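# Sort bronze and steel bushings from turntable into bins

## Task

Take every bushing off the turntable, putting the bronze ones in the blue bin and the steel ones in the red bin. Any bushing in the wrong bin is a failure, as is leaving the crate or either bin tilted or moved from where it belongs. A part counts only if it stays put on its own once the robot lets go.

## Robot and tools

Robot: one six-joint arm with a two-finger parallel gripper. Cameras: cam_high (504x504, overhead) and cam_wrist (616x616, on the hand). The task also says something may briefly pull on a held part or nudge loose items, and nothing may leave the table.

Frames. The state line reports the gripper in the scene frame: origin on the table top under the arm base, +z up, +y to the left when facing along +x. end_effector_position is in metres, orientation as end_effector_quat_wxyz, velocities in m/s and rad/s. This point sits between the closed finger pads; closed fingertips extend about 33 mm past it, fully open about 9 mm. The printed position may be off, more so at long reach, and the base may be tilted against the table. Gripper axes: fingers point along its +z, they open and close along its y.

The row. Every motion uses one row of 9 numbers, each in [-1, 1]: dx, dy, dz, rx, ry, rz, position, force_limit, speed. The first six are an offset, not a pose: expressed in the gripper's own axes, measured from the gripper pose shown in the most recent result (before any result in the scene shows it, or for later calls inside one reply, from where the robot is when the action begins). 1.0 equals 0.6 m for dx, dy, dz and 180 degrees for the rotation; rx, ry, rz form a single rotation vector. All-zero offsets are not idle: they pull the hand back to that reference pose. The last three numbers drive the fingers. position: +1 fully open (140 mm gap), pads touch near -0.8, -1 closes until blocked. force_limit: roughly 14 N at -1, 60 N at 0, 107 N at +1 (for parts up to 40 mm wide). speed: finger gap rate, about 30 mm/s at -1, 140 at 0, 250 at +1.

Tools.
- execute_actions {actions, pictures}: actions is a list with at most one entry. Empty list: just report state. {"rows": [[9 numbers], ...], "steps": n}: up to 15 rows and up to 15 steps of 1/30 s (default 15); one row per step, the final row repeated if rows run out; every row is an offset from the same reference pose, not from the previous row. {"steps": n} alone, n up to 300: a wait counted from the previous result, so reply time is included. pictures toggles camera images. A rejected call sends nothing.
- move {target, speed}: target is one 9-number row (same offset rules). The hand follows a straight path toward it over 0.5 to 10 s; speed in m/s, 0.002 to 0.5, default 0.25, rotation capped at twice that in rad/s. Finger values apply at the start. It does not avoid obstacles, may lag, drift or overshoot speed, particularly with the arm almost straight. Ends when the path ends and all is still, or 5 s later. Its result adds a move: line: done, off_target, moving, held or fault, plus limits (paced = the sent pose was clipped; held = some steps were blocked, after which the arm may jump fast) and the distance to target.
- wait {seconds}: 0 to 10 s, sends nothing new.
- zoom_image {camera, region}: region [x0, y0, x1, y1] in pixels of that camera's last image, origin top-left, at most 504x504.
- finished_scene {scene}: ends and grades the scene; irreversible. Answering with no tool call ends everything.

Motion limits. Each step the commanded pose is clipped to 70 mm and 16 degrees from the measured pose; damped inverse kinematics follows, favouring position over orientation. After an action stops, the arm continues only to the last clipped pose, so far targets need further commands; read the pose in the result. A "Hand target" line shows where the controller is heading. Joint speed caps: 2.09 rad/s waist and shoulder, 3.14 elbow, 3.93 wrist joints, 0.3 s ramp. Elbow range -2.792 to 2.792, other joints ±6.283.

Results. "pose unreachable" and HELD mark steps the clearance check altered or blocked (a mount post counts as arm). object_status: 0 moving, 1 blocked while opening, 2 blocked while closing (a grip), 3 reached target or pads met (thin part may still be held). Confirm a grasp by status 2. Stopped fingers stay until position changes by 0.01 or more; to squeeze harder, raise force_limit and switch position between -1 and -0.98. position_measured is in counts: 3 open, 230 pads touching. Flange force is the outside force on the gripper, including held weight, noisy, worst during acceleration; "no reading" means none available. MOTOR HOT warns of overheating; holding loads heats motors and an over-temperature fault brakes the arm.

Avoid. Faults stop the arm for 10 s and cancel the rest of the call: torque on a joint at its load limit (waist and shoulder 312, elbow 147, wrist joints 41.4 N m, held weight included) or 144 N outside force anywhere on arm, tool or load. The arm is stiff, so aiming even slightly beyond a firm contact can fault; faster moves hit harder. Closing fingers reach about 24 mm farther out, so keep that clearance over surfaces. Do not drop, slam or knock parts, tip or shift the crate and bins, or push anything off the table. Time spent thinking keeps the simulation running.

Each tool is called after ">>>" by a JSON object that holds its "method" and its "body", one argument or row to a line.

## Session

>>> {"method": "execute_actions", "body": {
  "actions": []
}}

Scene clock: 0.00 s of 12600.00 s.
end_effector_position=(+0.6164, -0.0683, +0.3226) position_measured=3 object_status=3 end_effector_quat_wxyz=(+0.001, +0.990, +0.143, -0.006) end_effector_velocity=(+0.001, +0.000, +0.001) end_effector_angular_velocity=(+0.000, -0.001, +0.001)
Joint positions: [-0.177  0.149  1.755 -0.002  1.244  1.117]
Joint velocities: [ 0.    -0.    -0.002  0.     0.    -0.001]
Flange force (N, the push that the arm receives, along the gripper's own x y z axes): no reading
Hand target: +0.616, -0.068, +0.323; +0.001, +0.990, +0.143, -0.006

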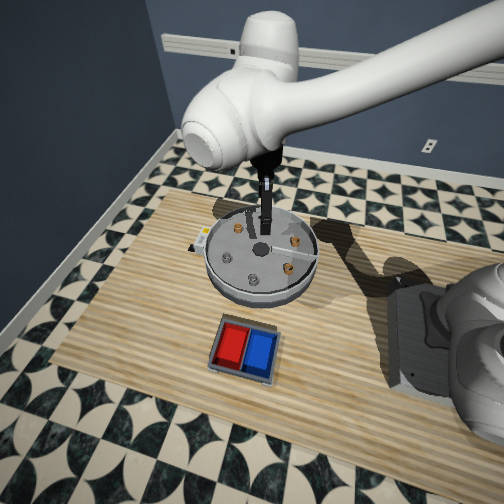

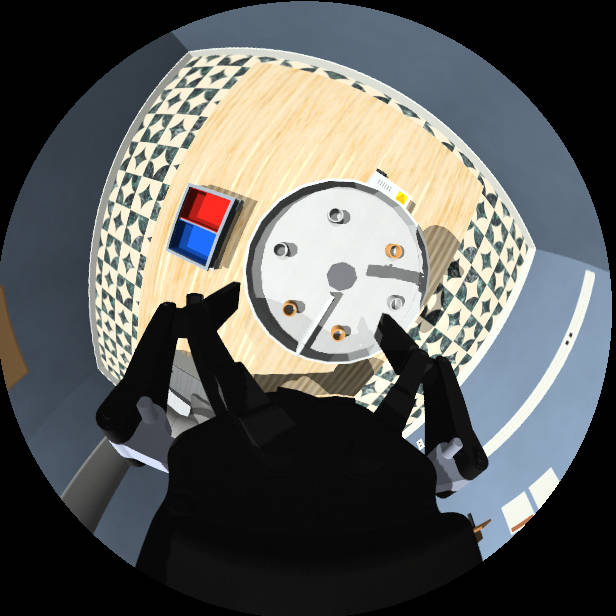

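>>> {"method": "zoom_image", "body": {
  "camera": "cam_wrist",
  "region": [240,170,440,370]
}}

>>> {"method": "zoom_image", "body": {
  "camera": "cam_wrist",
  "region": [155,175,260,280]
}}

>>> {"method": "zoom_image", "body": {
  "camera": "cam_high",
  "region": [180,200,340,400]
}}

Region (240, 170, 440, 370) of cam_wrist's 616x616 image, scaled by 2.520, with more detail than that image has.

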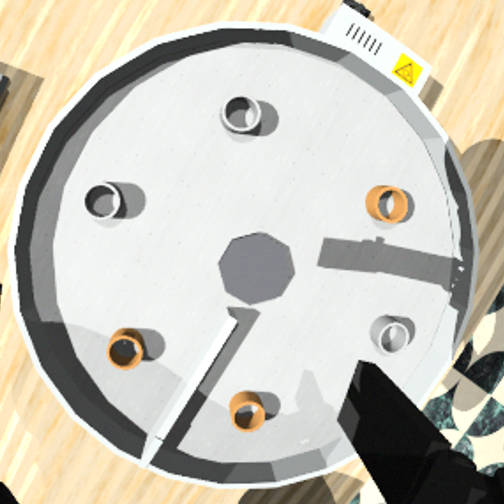

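Region (155, 175, 260, 280) of cam_wrist's 616x616 image, scaled by 4.800, with more detail than that image has.

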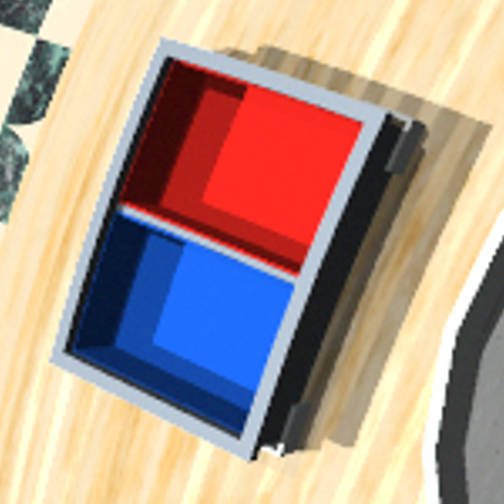

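Region (180, 200, 340, 400) of cam_high's 504x504 image, scaled by 2.520, with more detail than that image has; it fills the left 403 columns of this view, and the rest is white.

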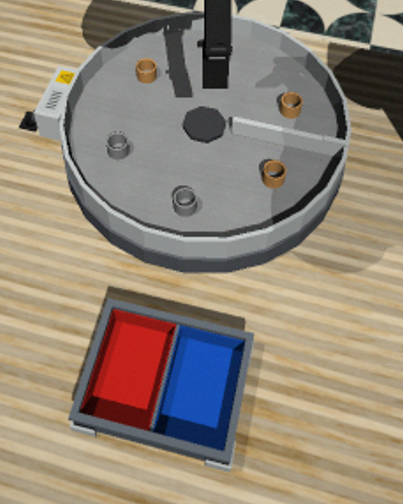

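>>> {"method": "move", "body": {
  "target": [-0.2,0.0835,0.3,0,0,-0.409,-0.13,0,0],
  "speed": 0.4
}}

Scene clock: 12.77 s of 12600.00 s.
end_effector_position=(+0.5133, -0.1507, +0.1440) position_measured=145 object_status=3 end_effector_quat_wxyz=(-0.003, +0.707, +0.708, -0.005) end_effector_velocity=(-0.001, -0.000, -0.001) end_effector_angular_velocity=(+0.004, +0.000, +0.007)
Joint positions: [-0.359  0.175  2.095 -0.004  0.879 -0.347]
Joint velocities: [-0.003  0.001  0.001  0.004 -0.001 -0.013]
Flange force (N, the push that the arm receives, along the gripper's own x y z axes): [-4.3 -6.9 -4.5]
Hand target: +0.513, -0.151, +0.144; -0.003, +0.706, +0.708, -0.005
Off the commanded pose: 0.000 m, 0 deg.
move: done

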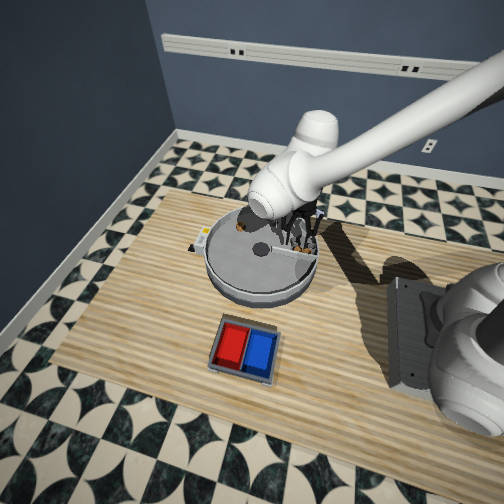

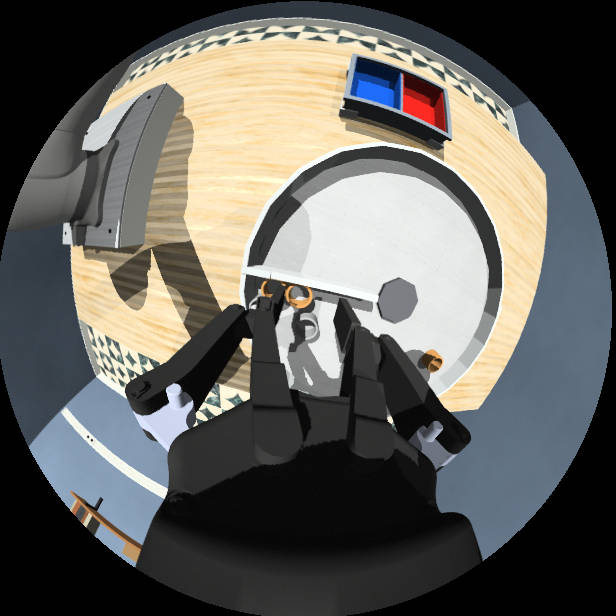

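>>> {"method": "move", "body": {
  "target": [-0.12,-0.03,-0.06,0,0,0,-0.13,0,0],
  "speed": 0.2
}}

>>> {"method": "wait", "body": {
  "seconds": 4
}}

>>> {"method": "zoom_image", "body": {
  "camera": "cam_wrist",
  "region": [230,180,400,350]
}}

Scene clock: 14.37 s of 12600.00 s.
end_effector_position=(+0.4956, -0.2227, +0.1803) position_measured=145 object_status=3 end_effector_quat_wxyz=(-0.003, +0.707, +0.708, -0.006) end_effector_velocity=(+0.000, -0.002, +0.001) end_effector_angular_velocity=(-0.001, -0.002, -0.001)
Joint positions: [-0.494  0.146  2.048 -0.006  0.954 -0.482]
Joint velocities: [-0.003 -0.    -0.002  0.    -0.    -0.002]
Flange force (N, the push that the arm receives, along the gripper's own x y z axes): [-5.7 -6.1 -1.6]
Hand target: +0.496, -0.223, +0.180; -0.003, +0.707, +0.708, -0.006
Off the commanded pose: 0.000 m, 0 deg.
move: done

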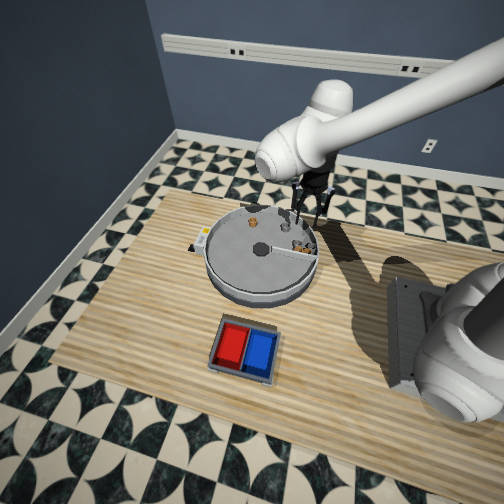

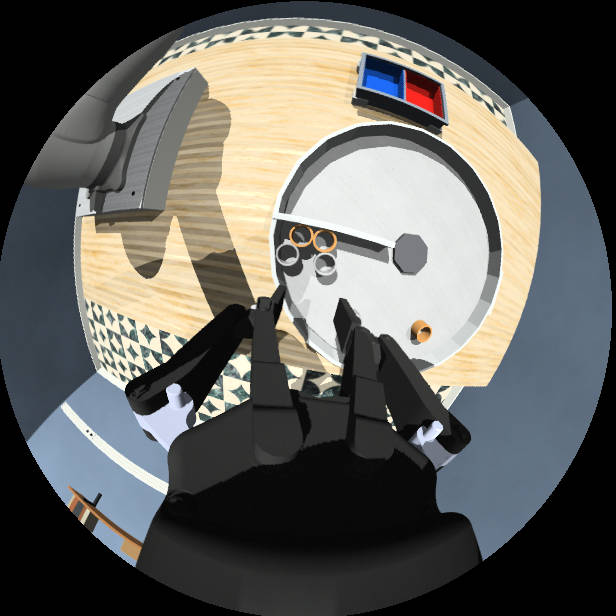

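Scene clock: 18.37 s of 12600.00 s.
end_effector_position=(+0.4956, -0.2228, +0.1804) position_measured=145 object_status=3 end_effector_quat_wxyz=(-0.003, +0.707, +0.708, -0.006) end_effector_velocity=(-0.001, +0.001, -0.001) end_effector_angular_velocity=(+0.001, +0.001, +0.000)
Joint positions: [-0.494  0.146  2.048 -0.006  0.954 -0.482]
Joint velocities: [ 0.     0.     0.001  0.001  0.    -0.   ]
Flange force (N, the push that the arm receives, along the gripper's own x y z axes): [-2.9 0.9 -1.8]
Hand target: +0.496, -0.223, +0.180; -0.003, +0.707, +0.708, -0.006
Off the commanded pose: 0.000 m, 0 deg.
Steps of this call (steps 1 to 120: nothing new was sent). Readings (end_effector_position | what the end effector reports):
1: (+0.4956, -0.2227, +0.1804) | position_measured=145 object_status=3
2: (+0.4956, -0.2227, +0.1804) | position_measured=145 object_status=3
4: (+0.4956, -0.2227, +0.1804) | position_measured=145 object_status=3
8: (+0.4956, -0.2228, +0.1804) | position_measured=145 object_status=3
120: the state above

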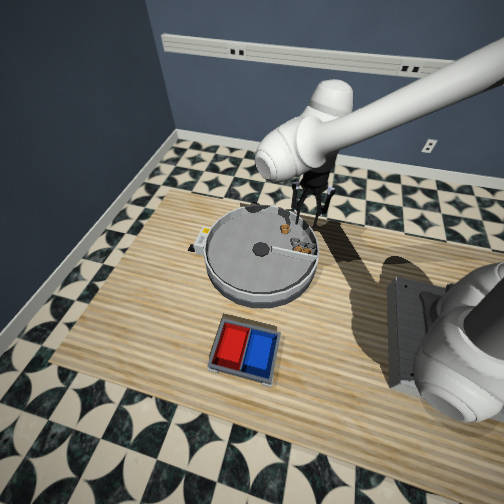

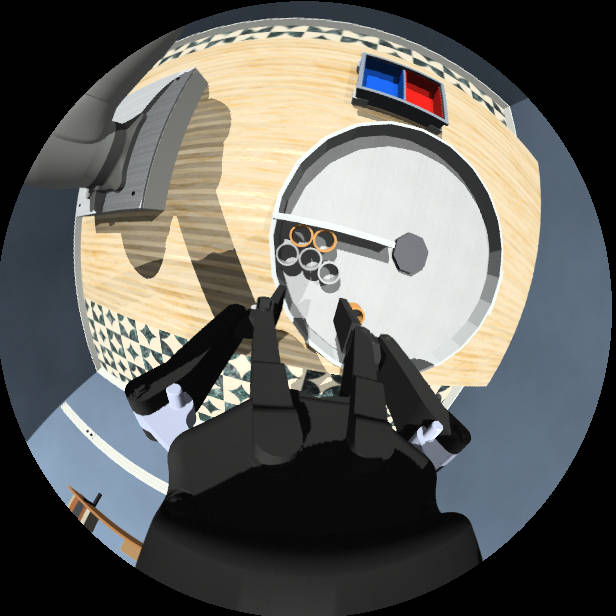

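Region (230, 180, 400, 350) of cam_wrist's 616x616 image, scaled by 2.965, with more detail than that image has.

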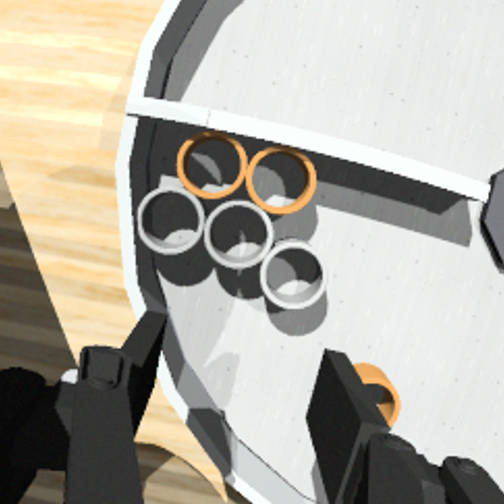

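>>> {"method": "execute_actions", "body": {
  "actions": []
}}

>>> {"method": "zoom_image", "body": {
  "camera": "cam_wrist",
  "region": [230,180,400,350]
}}

>>> {"method": "zoom_image", "body": {
  "camera": "cam_high",
  "region": [260,210,330,280]
}}

Scene clock: 22.67 s of 12600.00 s.
end_effector_position=(+0.4956, -0.2228, +0.1804) position_measured=145 object_status=3 end_effector_quat_wxyz=(-0.003, +0.707, +0.708, -0.006) end_effector_velocity=(+0.001, -0.001, +0.000) end_effector_angular_velocity=(-0.002, -0.003, +0.000)
Joint positions: [-0.494  0.146  2.048 -0.006  0.954 -0.482]
Joint velocities: [ 0.     0.    -0.001 -0.    -0.003  0.   ]
Flange force (N, the push that the arm receives, along the gripper's own x y z axes): [-4.2 -3.0 -2.2]
Hand target: +0.496, -0.223, +0.180; -0.003, +0.707, +0.708, -0.006
Off the commanded pose: 0.000 m, 0 deg.
Steps of this call (steps 1 to 129: nothing new was sent). Readings (end_effector_position | what the end effector reports):
1: (+0.4956, -0.2228, +0.1804) | position_measured=145 object_status=3
2: (+0.4956, -0.2228, +0.1804) | position_measured=145 object_status=3
4: (+0.4956, -0.2228, +0.1804) | position_measured=145 object_status=3
8: (+0.4956, -0.2228, +0.1804) | position_measured=145 object_status=3
129: the state above

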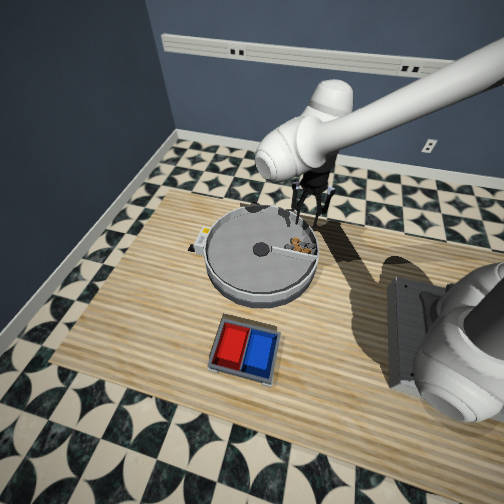

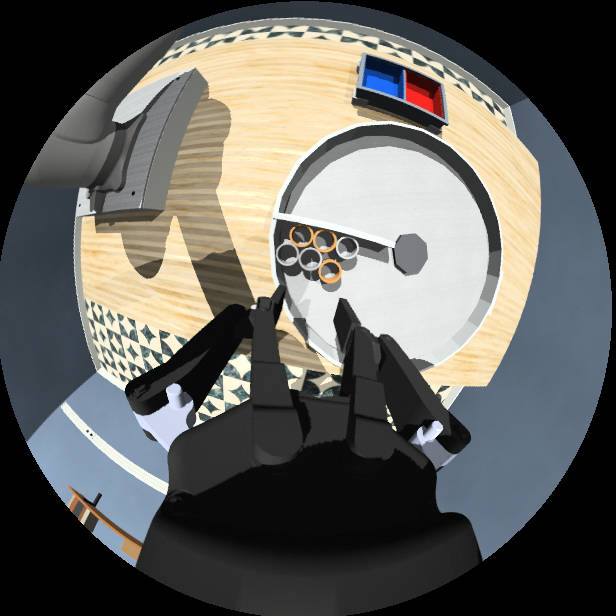

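Region (230, 180, 400, 350) of cam_wrist's 616x616 image, scaled by 2.965, with more detail than that image has.

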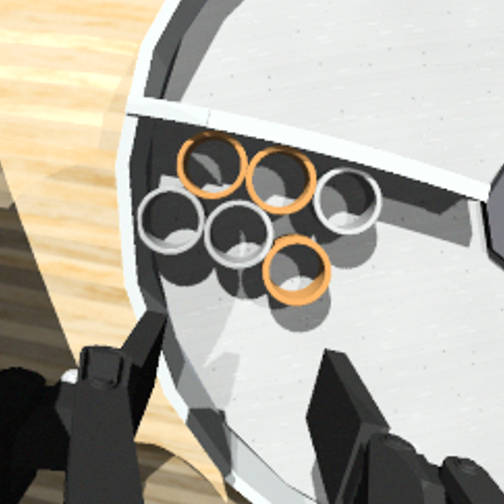

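Region (260, 210, 330, 280) of cam_high's 504x504 image, scaled by 7.200, with more detail than that image has.

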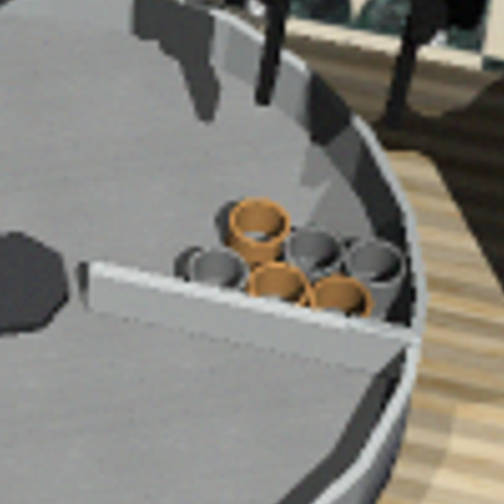

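>>> {"method": "move", "body": {
  "target": [0.0338,0.0418,0.09,-0.0058,0.0022,-0.183,-0.33,0,-0.3],
  "speed": 0.2
}}

>>> {"method": "zoom_image", "body": {
  "camera": "cam_wrist",
  "region": [220,190,400,370]
}}

Scene clock: 52.60 s of 12600.00 s.
end_effector_position=(+0.5201, -0.2025, +0.1260) position_measured=171 object_status=3 end_effector_quat_wxyz=(-0.000, +0.477, +0.879, +0.004) end_effector_velocity=(-0.001, +0.001, -0.002) end_effector_angular_velocity=(+0.003, +0.002, +0.007)
Joint positions: [-0.452  0.225  2.073  0.017  0.841 -1.028]
Joint velocities: [ 0.     0.001  0.002  0.002 -0.    -0.009]
Flange force (N, the push that the arm receives, along the gripper's own x y z axes): [-1.7 -4.9 -4.5]
Hand target: +0.520, -0.203, +0.126; -0.000, +0.477, +0.879, +0.004
Off the commanded pose: 0.000 m, 0 deg.
move: done

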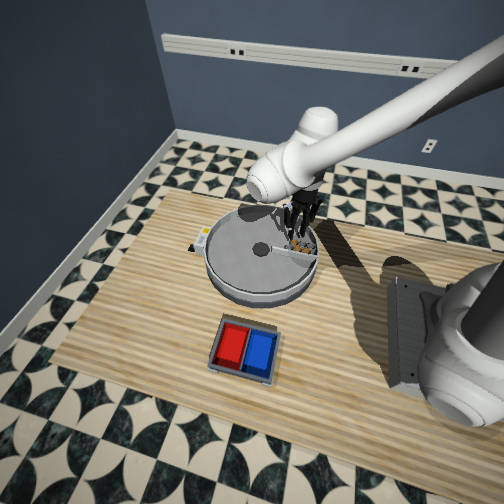

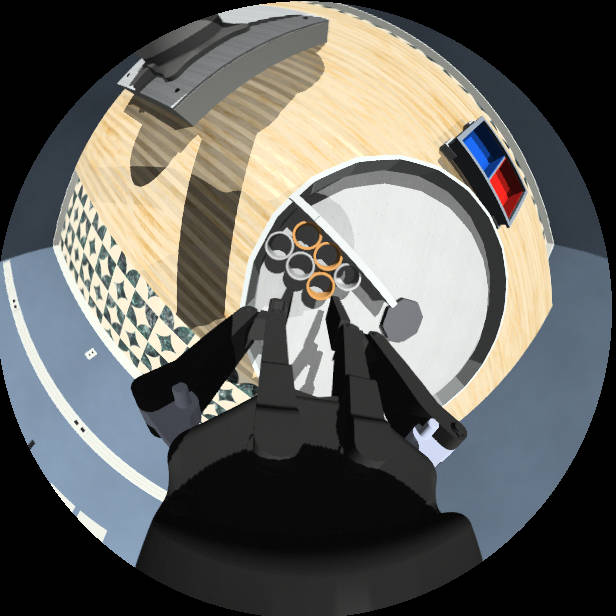

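Region (220, 190, 400, 370) of cam_wrist's 616x616 image, scaled by 2.800, with more detail than that image has.

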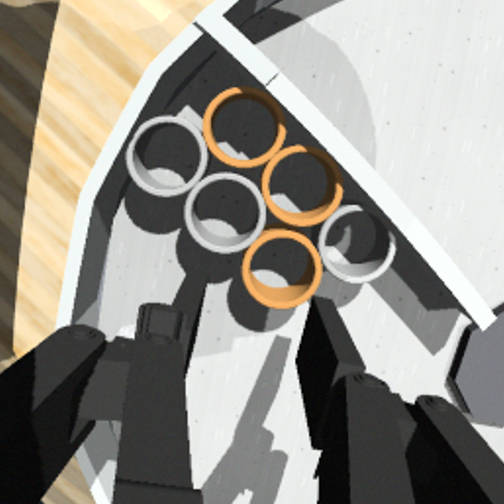

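>>> {"method": "move", "body": {
  "target": [-0.007,0.0138,0.018,0,0,0,-0.33,0,-0.3],
  "speed": 0.05
}}

>>> {"method": "zoom_image", "body": {
  "camera": "cam_wrist",
  "region": [240,210,380,350]
}}

Scene clock: 58.67 s of 12600.00 s.
end_effector_position=(+0.5293, -0.2015, +0.1153) position_measured=171 object_status=3 end_effector_quat_wxyz=(-0.000, +0.477, +0.879, +0.004) end_effector_velocity=(-0.001, +0.001, -0.002) end_effector_angular_velocity=(+0.001, +0.002, -0.001)
Joint positions: [-0.443  0.249  2.066  0.018  0.824 -1.02 ]
Joint velocities: [ 0.001  0.002  0.001  0.001 -0.001  0.001]
Flange force (N, the push that the arm receives, along the gripper's own x y z axes): [4.9 -6.1 -7.4]
Hand target: +0.529, -0.201, +0.115; -0.000, +0.477, +0.879, +0.004
Off the commanded pose: 0.000 m, 0 deg.
move: done

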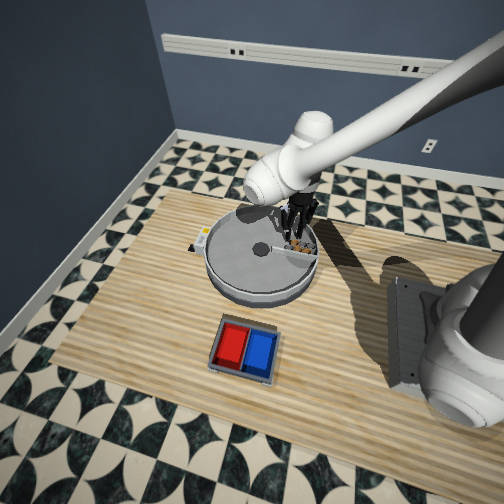

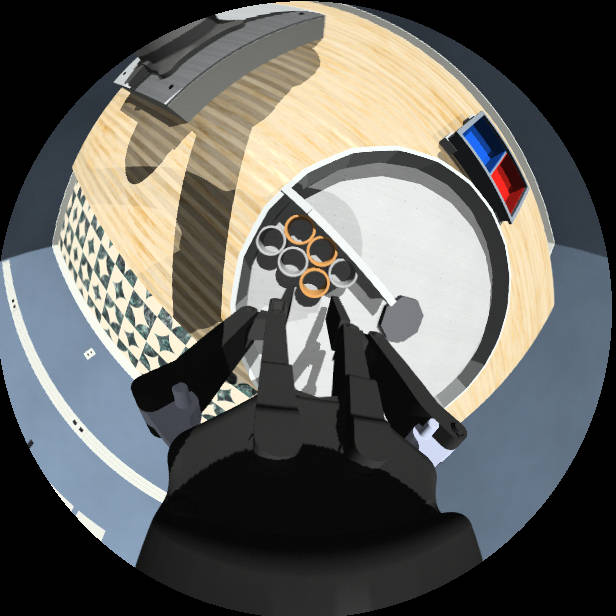

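Region (240, 210, 380, 350) of cam_wrist's 616x616 image, scaled by 3.600, with more detail than that image has.

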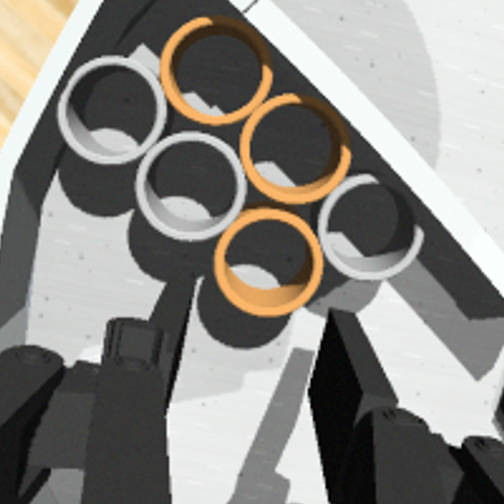

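>>> {"method": "move", "body": {
  "target": [0,0,0.025,0,0,0,-0.38,0,-0.6],
  "speed": 0.025
}}

>>> {"method": "zoom_image", "body": {
  "camera": "cam_wrist",
  "region": [240,210,380,350]
}}

Scene clock: 61.30 s of 12600.00 s.
end_effector_position=(+0.5293, -0.2013, +0.1005) position_measured=177 object_status=3 end_effector_quat_wxyz=(-0.000, +0.477, +0.879, +0.004) end_effector_velocity=(+0.000, +0.000, -0.001) end_effector_angular_velocity=(+0.000, -0.001, -0.000)
Joint positions: [-0.443  0.268  2.076  0.018  0.795 -1.021]
Joint velocities: [ 0.     0.002  0.001  0.001 -0.003  0.   ]
Flange force (N, the push that the arm receives, along the gripper's own x y z axes): [-5.6 -6.5 -2.6]
Hand target: +0.529, -0.201, +0.100; -0.000, +0.477, +0.879, +0.004
Off the commanded pose: 0.000 m, 0 deg.
move: done

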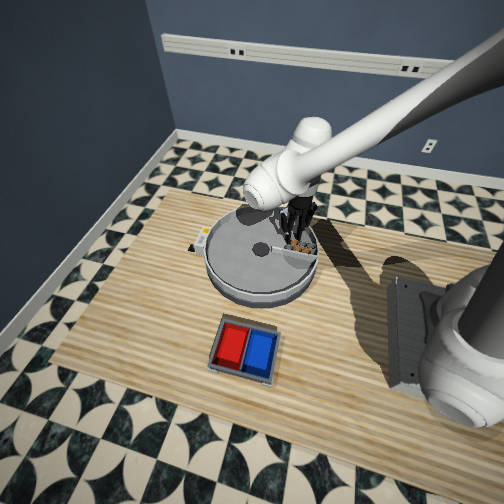

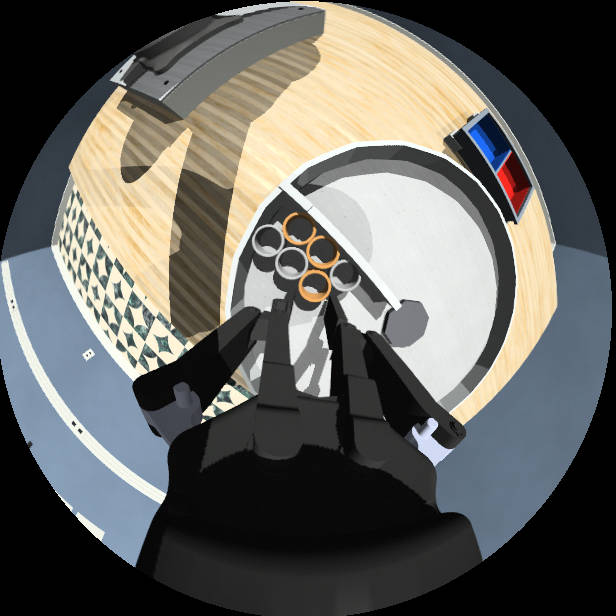

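Region (240, 210, 380, 350) of cam_wrist's 616x616 image, scaled by 3.600, with more detail than that image has.

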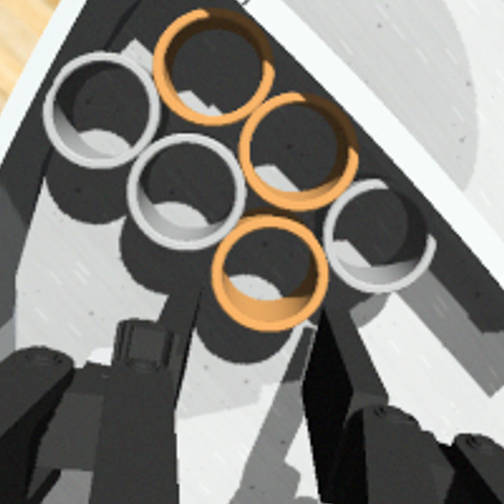

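>>> {"method": "move", "body": {
  "target": [0.016,0,0,0,0,0,-0.38,0,-0.6],
  "speed": 0.012
}}

>>> {"method": "zoom_image", "body": {
  "camera": "cam_wrist",
  "region": [240,210,380,350]
}}

Scene clock: 64.00 s of 12600.00 s.
end_effector_position=(+0.5243, -0.1935, +0.1006) position_measured=177 object_status=3 end_effector_quat_wxyz=(-0.000, +0.477, +0.879, +0.004) end_effector_velocity=(-0.001, +0.002, -0.000) end_effector_angular_velocity=(+0.001, +0.002, +0.001)
Joint positions: [-0.434  0.258  2.091  0.018  0.79  -1.011]
Joint velocities: [ 0.002 -0.001  0.003  0.     0.001  0.001]
Flange force (N, the push that the arm receives, along the gripper's own x y z axes): [-21.5 -14.3 2.3]
Hand target: +0.524, -0.193, +0.101; -0.000, +0.477, +0.879, +0.004
Off the commanded pose: 0.000 m, 0 deg.
move: done

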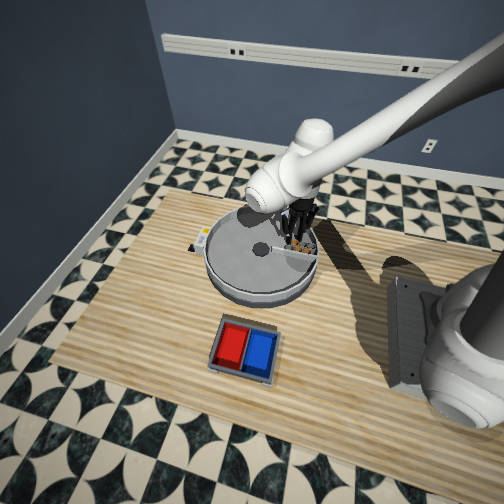

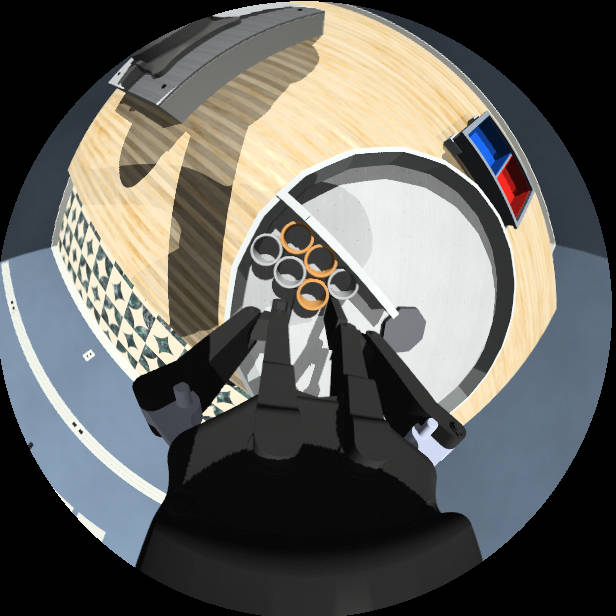

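Region (240, 210, 380, 350) of cam_wrist's 616x616 image, scaled by 3.600, with more detail than that image has.

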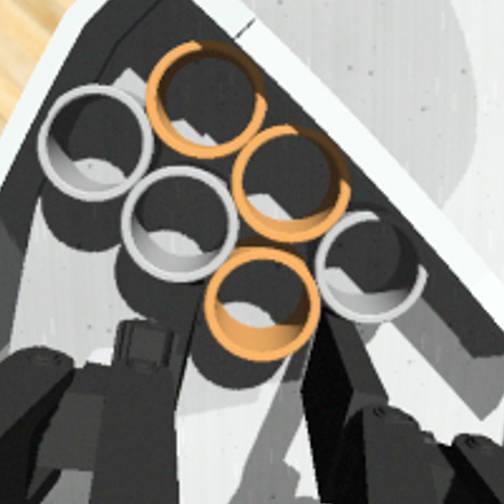

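>>> {"method": "execute_actions", "body": {
  "actions": [
    {"rows":[[0,-0.001,0,0,0,0,-0.38,0,-0.8],[0,-0.002,0,0,0,0,-0.38,0,-0.8],[0,-0.0025,0,0,0,0,-0.38,0,-0.8],[0,-0.0025,0,0,0,0,-1,-0.4,-0.8]],"steps":15}
  ]
}}

>>> {"method": "zoom_image", "body": {
  "camera": "cam_wrist",
  "region": [240,210,380,350]
}}

Scene clock: 65.83 s of 12600.00 s.
end_effector_position=(+0.5232, -0.1942, +0.1006) position_measured=186 object_status=0 end_effector_quat_wxyz=(-0.000, +0.477, +0.879, +0.004) end_effector_velocity=(-0.001, -0.001, -0.001) end_effector_angular_velocity=(-0.002, +0.001, +0.000)
Joint positions: [-0.436  0.256  2.092  0.018  0.79  -1.014]
Joint velocities: [-0.001  0.     0.002 -0.003 -0.002  0.001]
Flange force (N, the push that the arm receives, along the gripper's own x y z axes): [-16.0 14.5 -15.9]
Hand target: +0.523, -0.194, +0.101; -0.000, +0.477, +0.879, +0.004
Off the commanded pose: 0.000 m, 0 deg.
Steps of this call (steps 1 to 40: nothing new was sent; steps 41 to 55: all 15 steps of this action). Readings (end_effector_position | what the end effector reports):
41: (+0.5241, -0.1932, +0.1005) | position_measured=177 object_status=3
42: (+0.5240, -0.1932, +0.1005) | position_measured=177 object_status=3
44: (+0.5236, -0.1936, +0.1006) | position_measured=177 object_status=0
48: (+0.5233, -0.1940, +0.1007) | position_measured=186 object_status=0
55: the state above

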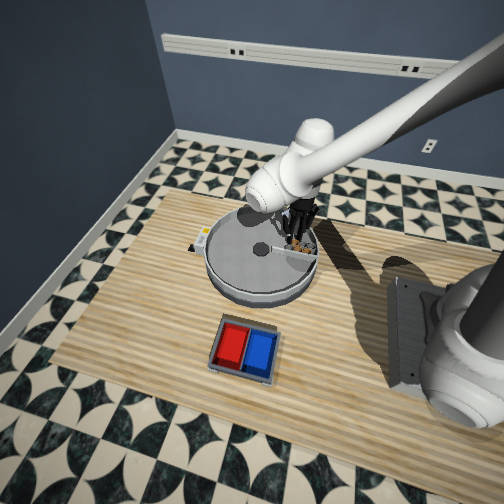

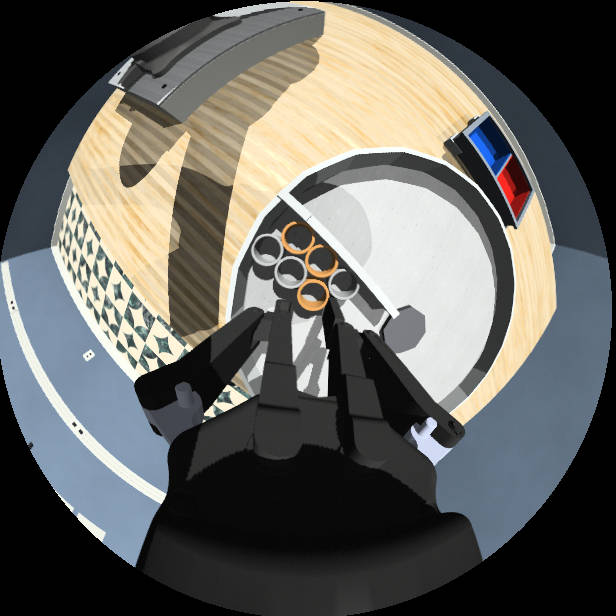

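Region (240, 210, 380, 350) of cam_wrist's 616x616 image, scaled by 3.600, with more detail than that image has.

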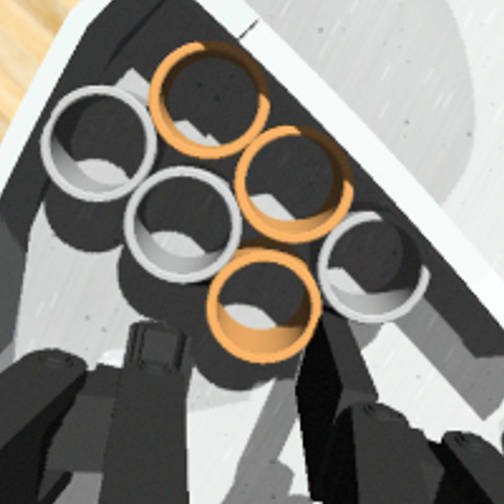

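>>> {"method": "move", "body": {
  "target": [-0.04,0,0,0,0,0,-1,-0.4,-0.8],
  "speed": 0.03
}}

>>> {"method": "zoom_image", "body": {
  "camera": "cam_wrist",
  "region": [240,210,380,350]
}}

Scene clock: 68.67 s of 12600.00 s.
end_effector_position=(+0.5361, -0.2143, +0.1005) position_measured=186 object_status=2 end_effector_quat_wxyz=(-0.000, +0.477, +0.879, +0.004) end_effector_velocity=(+0.001, -0.002, +0.000) end_effector_angular_velocity=(-0.001, -0.001, +0.001)
Joint positions: [-0.458  0.282  2.056  0.018  0.8   -1.036]
Joint velocities: [-0.001  0.001 -0.003 -0.001 -0.    -0.001]
Flange force (N, the push that the arm receives, along the gripper's own x y z axes): [10.0 0.1 -47.4]
Hand target: +0.536, -0.214, +0.100; -0.000, +0.477, +0.879, +0.004
Off the commanded pose: 0.000 m, 0 deg.
move: done

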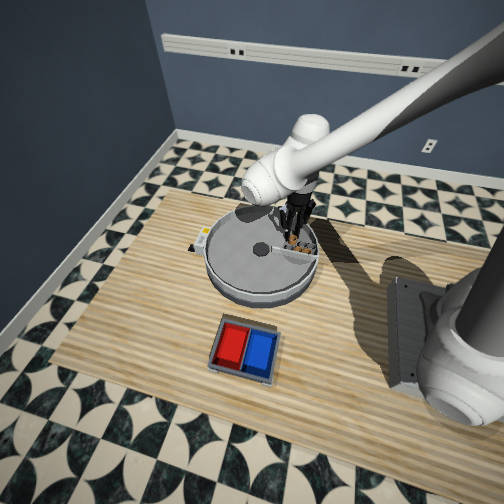

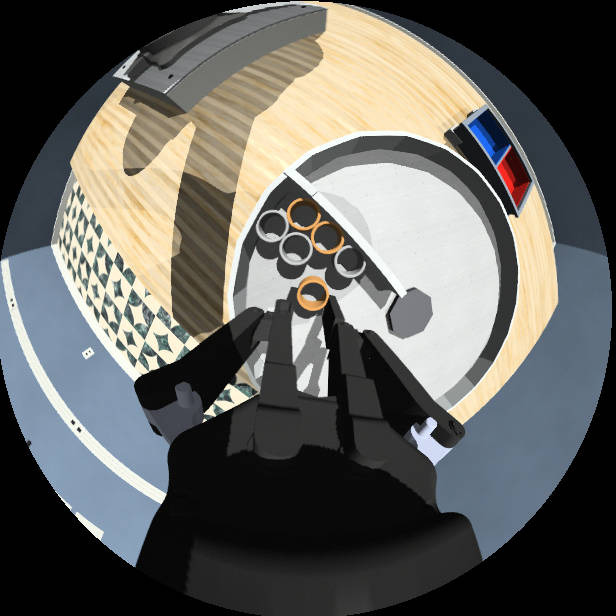

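Region (240, 210, 380, 350) of cam_wrist's 616x616 image, scaled by 3.600, with more detail than that image has.

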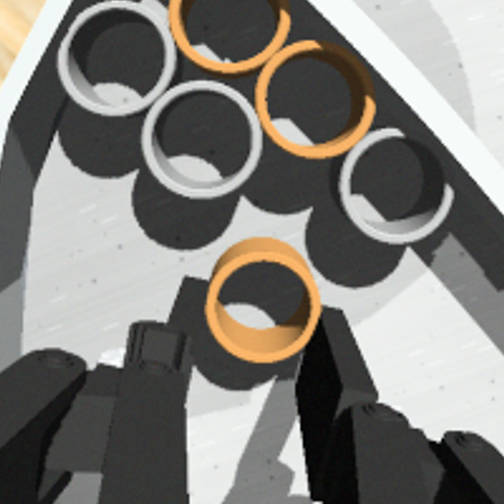

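>>> {"method": "execute_actions", "body": {
  "actions": []
}}

Scene clock: 73.60 s of 12600.00 s.
end_effector_position=(+0.5362, -0.2144, +0.1005) position_measured=186 object_status=2 end_effector_quat_wxyz=(-0.000, +0.477, +0.879, +0.004) end_effector_velocity=(+0.001, -0.000, +0.000) end_effector_angular_velocity=(-0.000, -0.001, -0.000)
Joint positions: [-0.458  0.282  2.056  0.018  0.8   -1.036]
Joint velocities: [ 0.     0.    -0.     0.001 -0.001  0.   ]
Flange force (N, the push that the arm receives, along the gripper's own x y z axes): [11.7 -3.3 -51.7]
Hand target: +0.536, -0.214, +0.100; -0.000, +0.477, +0.879, +0.004
Off the commanded pose: 0.000 m, 0 deg.
Steps of this call (steps 1 to 148: nothing new was sent). Readings (end_effector_position | what the end effector reports):
1: (+0.5361, -0.2143, +0.1005) | position_measured=186 object_status=2
2: (+0.5361, -0.2143, +0.1005) | position_measured=186 object_status=2
4: (+0.5362, -0.2144, +0.1005) | position_measured=186 object_status=2
8: (+0.5362, -0.2144, +0.1005) | position_measured=186 object_status=2
148: the state above

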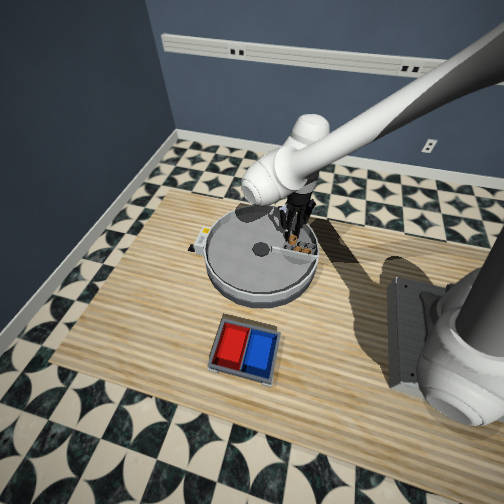

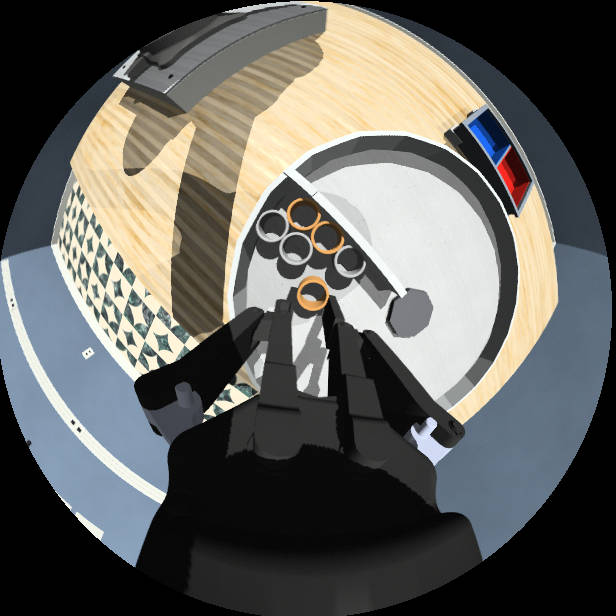

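>>> {"method": "execute_actions", "body": {
  "actions": [
    {"rows":[[0,0,-0.003,0,0,0,-0.33,-0.4,0],[0,0,-0.005,0,0,0,-0.33,-0.4,0],[0.003,0,-0.005,0,0,0,-0.33,-0.4,0],[0.007,0,-0.005,0,0,0,-0.33,-0.4,0],[0.011,0,-0.005,0,0,0,-0.33,-0.4,0],[0.015,0,-0.005,0,0,0,-0.33,-0.4,0],[0.02,0,-0.005,0,0,0,-0.33,-0.4,0],[0.024,0,-0.005,0,0,0,-0.33,-0.4,0],[0.027,0,-0.005,0,0,0,-0.33,-0.4,0],[0.03,0,-0.005,0,0,0,-0.33,-0.4,0]],"steps":12}
  ],
  "pictures": false
}}

>>> {"method": "execute_actions", "body": {
  "actions": [
    {"rows":[[0,0,0,0,0,0,-1,-0.4,-0.6]],"steps":12}
  ]
}}

>>> {"method": "zoom_image", "body": {
  "camera": "cam_wrist",
  "region": [240,210,380,350]
}}

Scene clock: 76.97 s of 12600.00 s.
end_effector_position=(+0.5278, -0.2017, +0.1035) position_measured=171 object_status=0 end_effector_quat_wxyz=(-0.000, +0.477, +0.879, +0.004) end_effector_velocity=(-0.018, +0.030, +0.001) end_effector_angular_velocity=(-0.001, -0.002, -0.001)
Joint positions: [-0.444  0.262  2.077  0.018  0.8   -1.022]
Joint velocities: [ 0.035 -0.04   0.052  0.    -0.015  0.035]
Flange force (N, the push that the arm receives, along the gripper's own x y z axes): [0.4 -1.8 -3.1]
Hand target: +0.526, -0.199, +0.104; -0.000, +0.477, +0.879, +0.004
Off the commanded pose: 0.003 m, 0 deg.
Steps of this call (steps 1 to 89: nothing new was sent; steps 90 to 101: all 12 steps of this action). Readings (end_effector_position | what the end effector reports):
90: (+0.5362, -0.2144, +0.1005) | position_measured=186 object_status=0
91: (+0.5361, -0.2144, +0.1007) | position_measured=186 object_status=0
93: (+0.5358, -0.2141, +0.1020) | position_measured=171 object_status=0
97: (+0.5321, -0.2084, +0.1032) | position_measured=171 object_status=0
101: the state above

Scene clock: 77.37 s of 12600.00 s.
end_effector_position=(+0.5279, -0.2016, +0.1035) position_measured=186 object_status=0 end_effector_quat_wxyz=(-0.000, +0.477, +0.879, +0.004) end_effector_velocity=(-0.002, +0.000, -0.001) end_effector_angular_velocity=(+0.001, +0.003, +0.001)
Joint positions: [-0.444  0.262  2.077  0.018  0.799 -1.022]
Joint velocities: [-0.     0.001  0.002 -0.001  0.001 -0.001]
Flange force (N, the push that the arm receives, along the gripper's own x y z axes): [2.7 -1.4 -15.2]
Hand target: +0.528, -0.202, +0.103; -0.000, +0.477, +0.879, +0.004
Off the commanded pose: 0.000 m, 0 deg.
Steps of this call (steps 1 to 12: all 12 steps of this action). Readings (end_effector_position | what the end effector reports):
1: (+0.5274, -0.2010, +0.1035) | position_measured=171 object_status=0
2: (+0.5274, -0.2010, +0.1035) | position_measured=174 object_status=0
4: (+0.5277, -0.2012, +0.1035) | position_measured=182 object_status=0
8: (+0.5279, -0.2015, +0.1035) | position_measured=186 object_status=0
12: the state above

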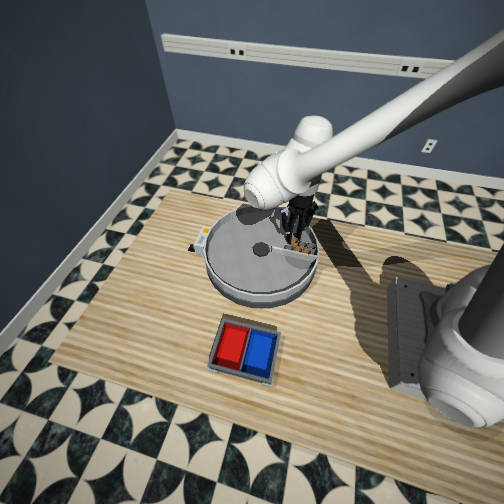

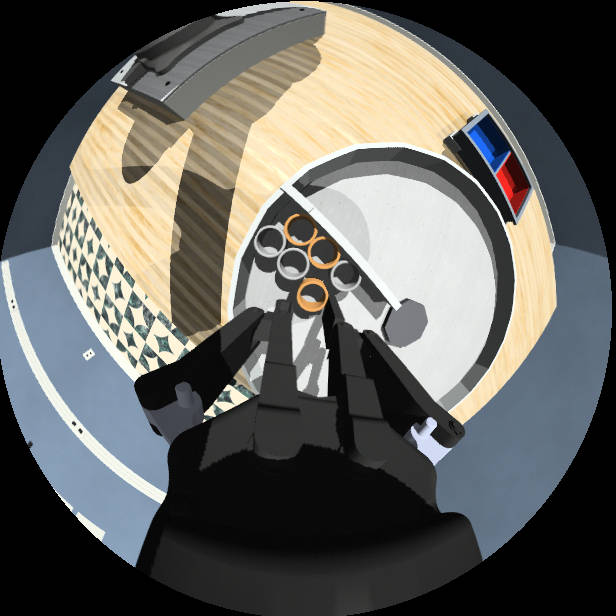

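Region (240, 210, 380, 350) of cam_wrist's 616x616 image, scaled by 3.600, with more detail than that image has.

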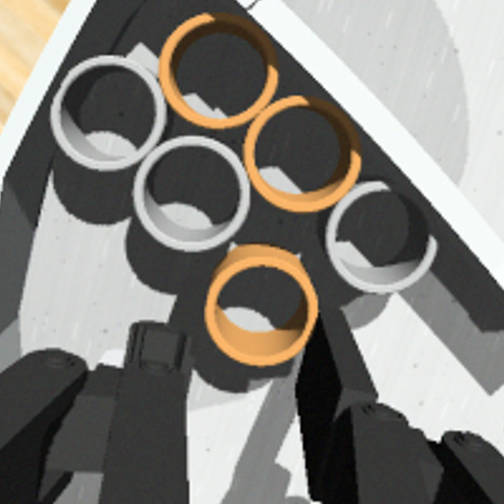

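>>> {"method": "move", "body": {
  "target": [-0.005,0,-0.05,0,0,0,-1,-0.4,-0.6],
  "speed": 0.05
}}

>>> {"method": "zoom_image", "body": {
  "camera": "cam_wrist",
  "region": [240,210,380,350]
}}

Scene clock: 79.43 s of 12600.00 s.
end_effector_position=(+0.5294, -0.2044, +0.1334) position_measured=186 object_status=2 end_effector_quat_wxyz=(-0.000, +0.477, +0.879, +0.004) end_effector_velocity=(+0.002, -0.002, +0.002) end_effector_angular_velocity=(-0.002, -0.004, -0.000)
Joint positions: [-0.448  0.228  2.051  0.017  0.86  -1.024]
Joint velocities: [-0.001 -0.001 -0.004 -0.001  0.001  0.   ]
Flange force (N, the push that the arm receives, along the gripper's own x y z axes): [-2.5 -3.6 0.8]
Hand target: +0.529, -0.204, +0.134; -0.000, +0.477, +0.879, +0.004
Off the commanded pose: 0.000 m, 0 deg.
move: done

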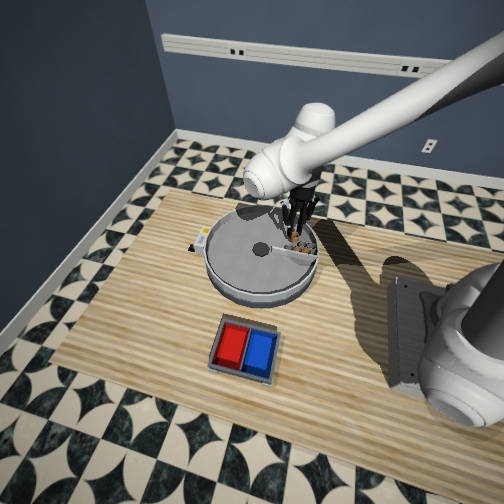

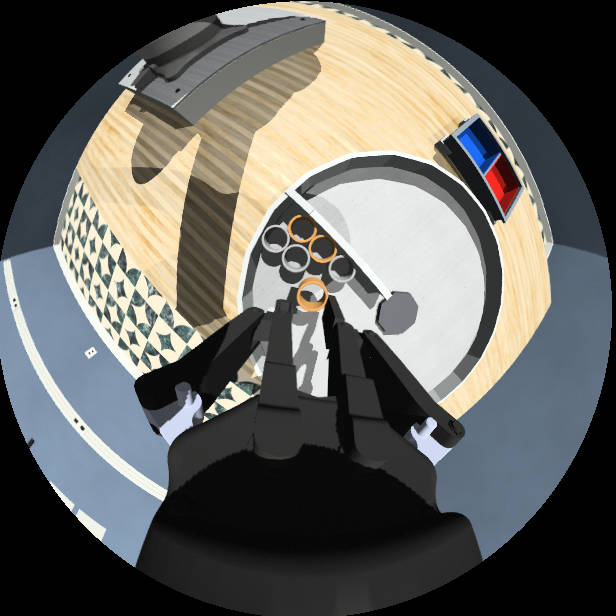

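Region (240, 210, 380, 350) of cam_wrist's 616x616 image, scaled by 3.600, with more detail than that image has.

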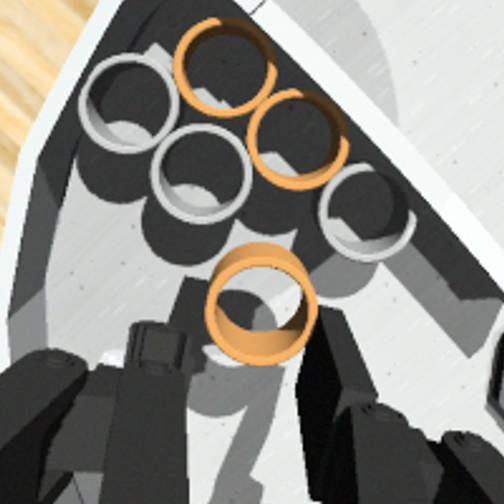

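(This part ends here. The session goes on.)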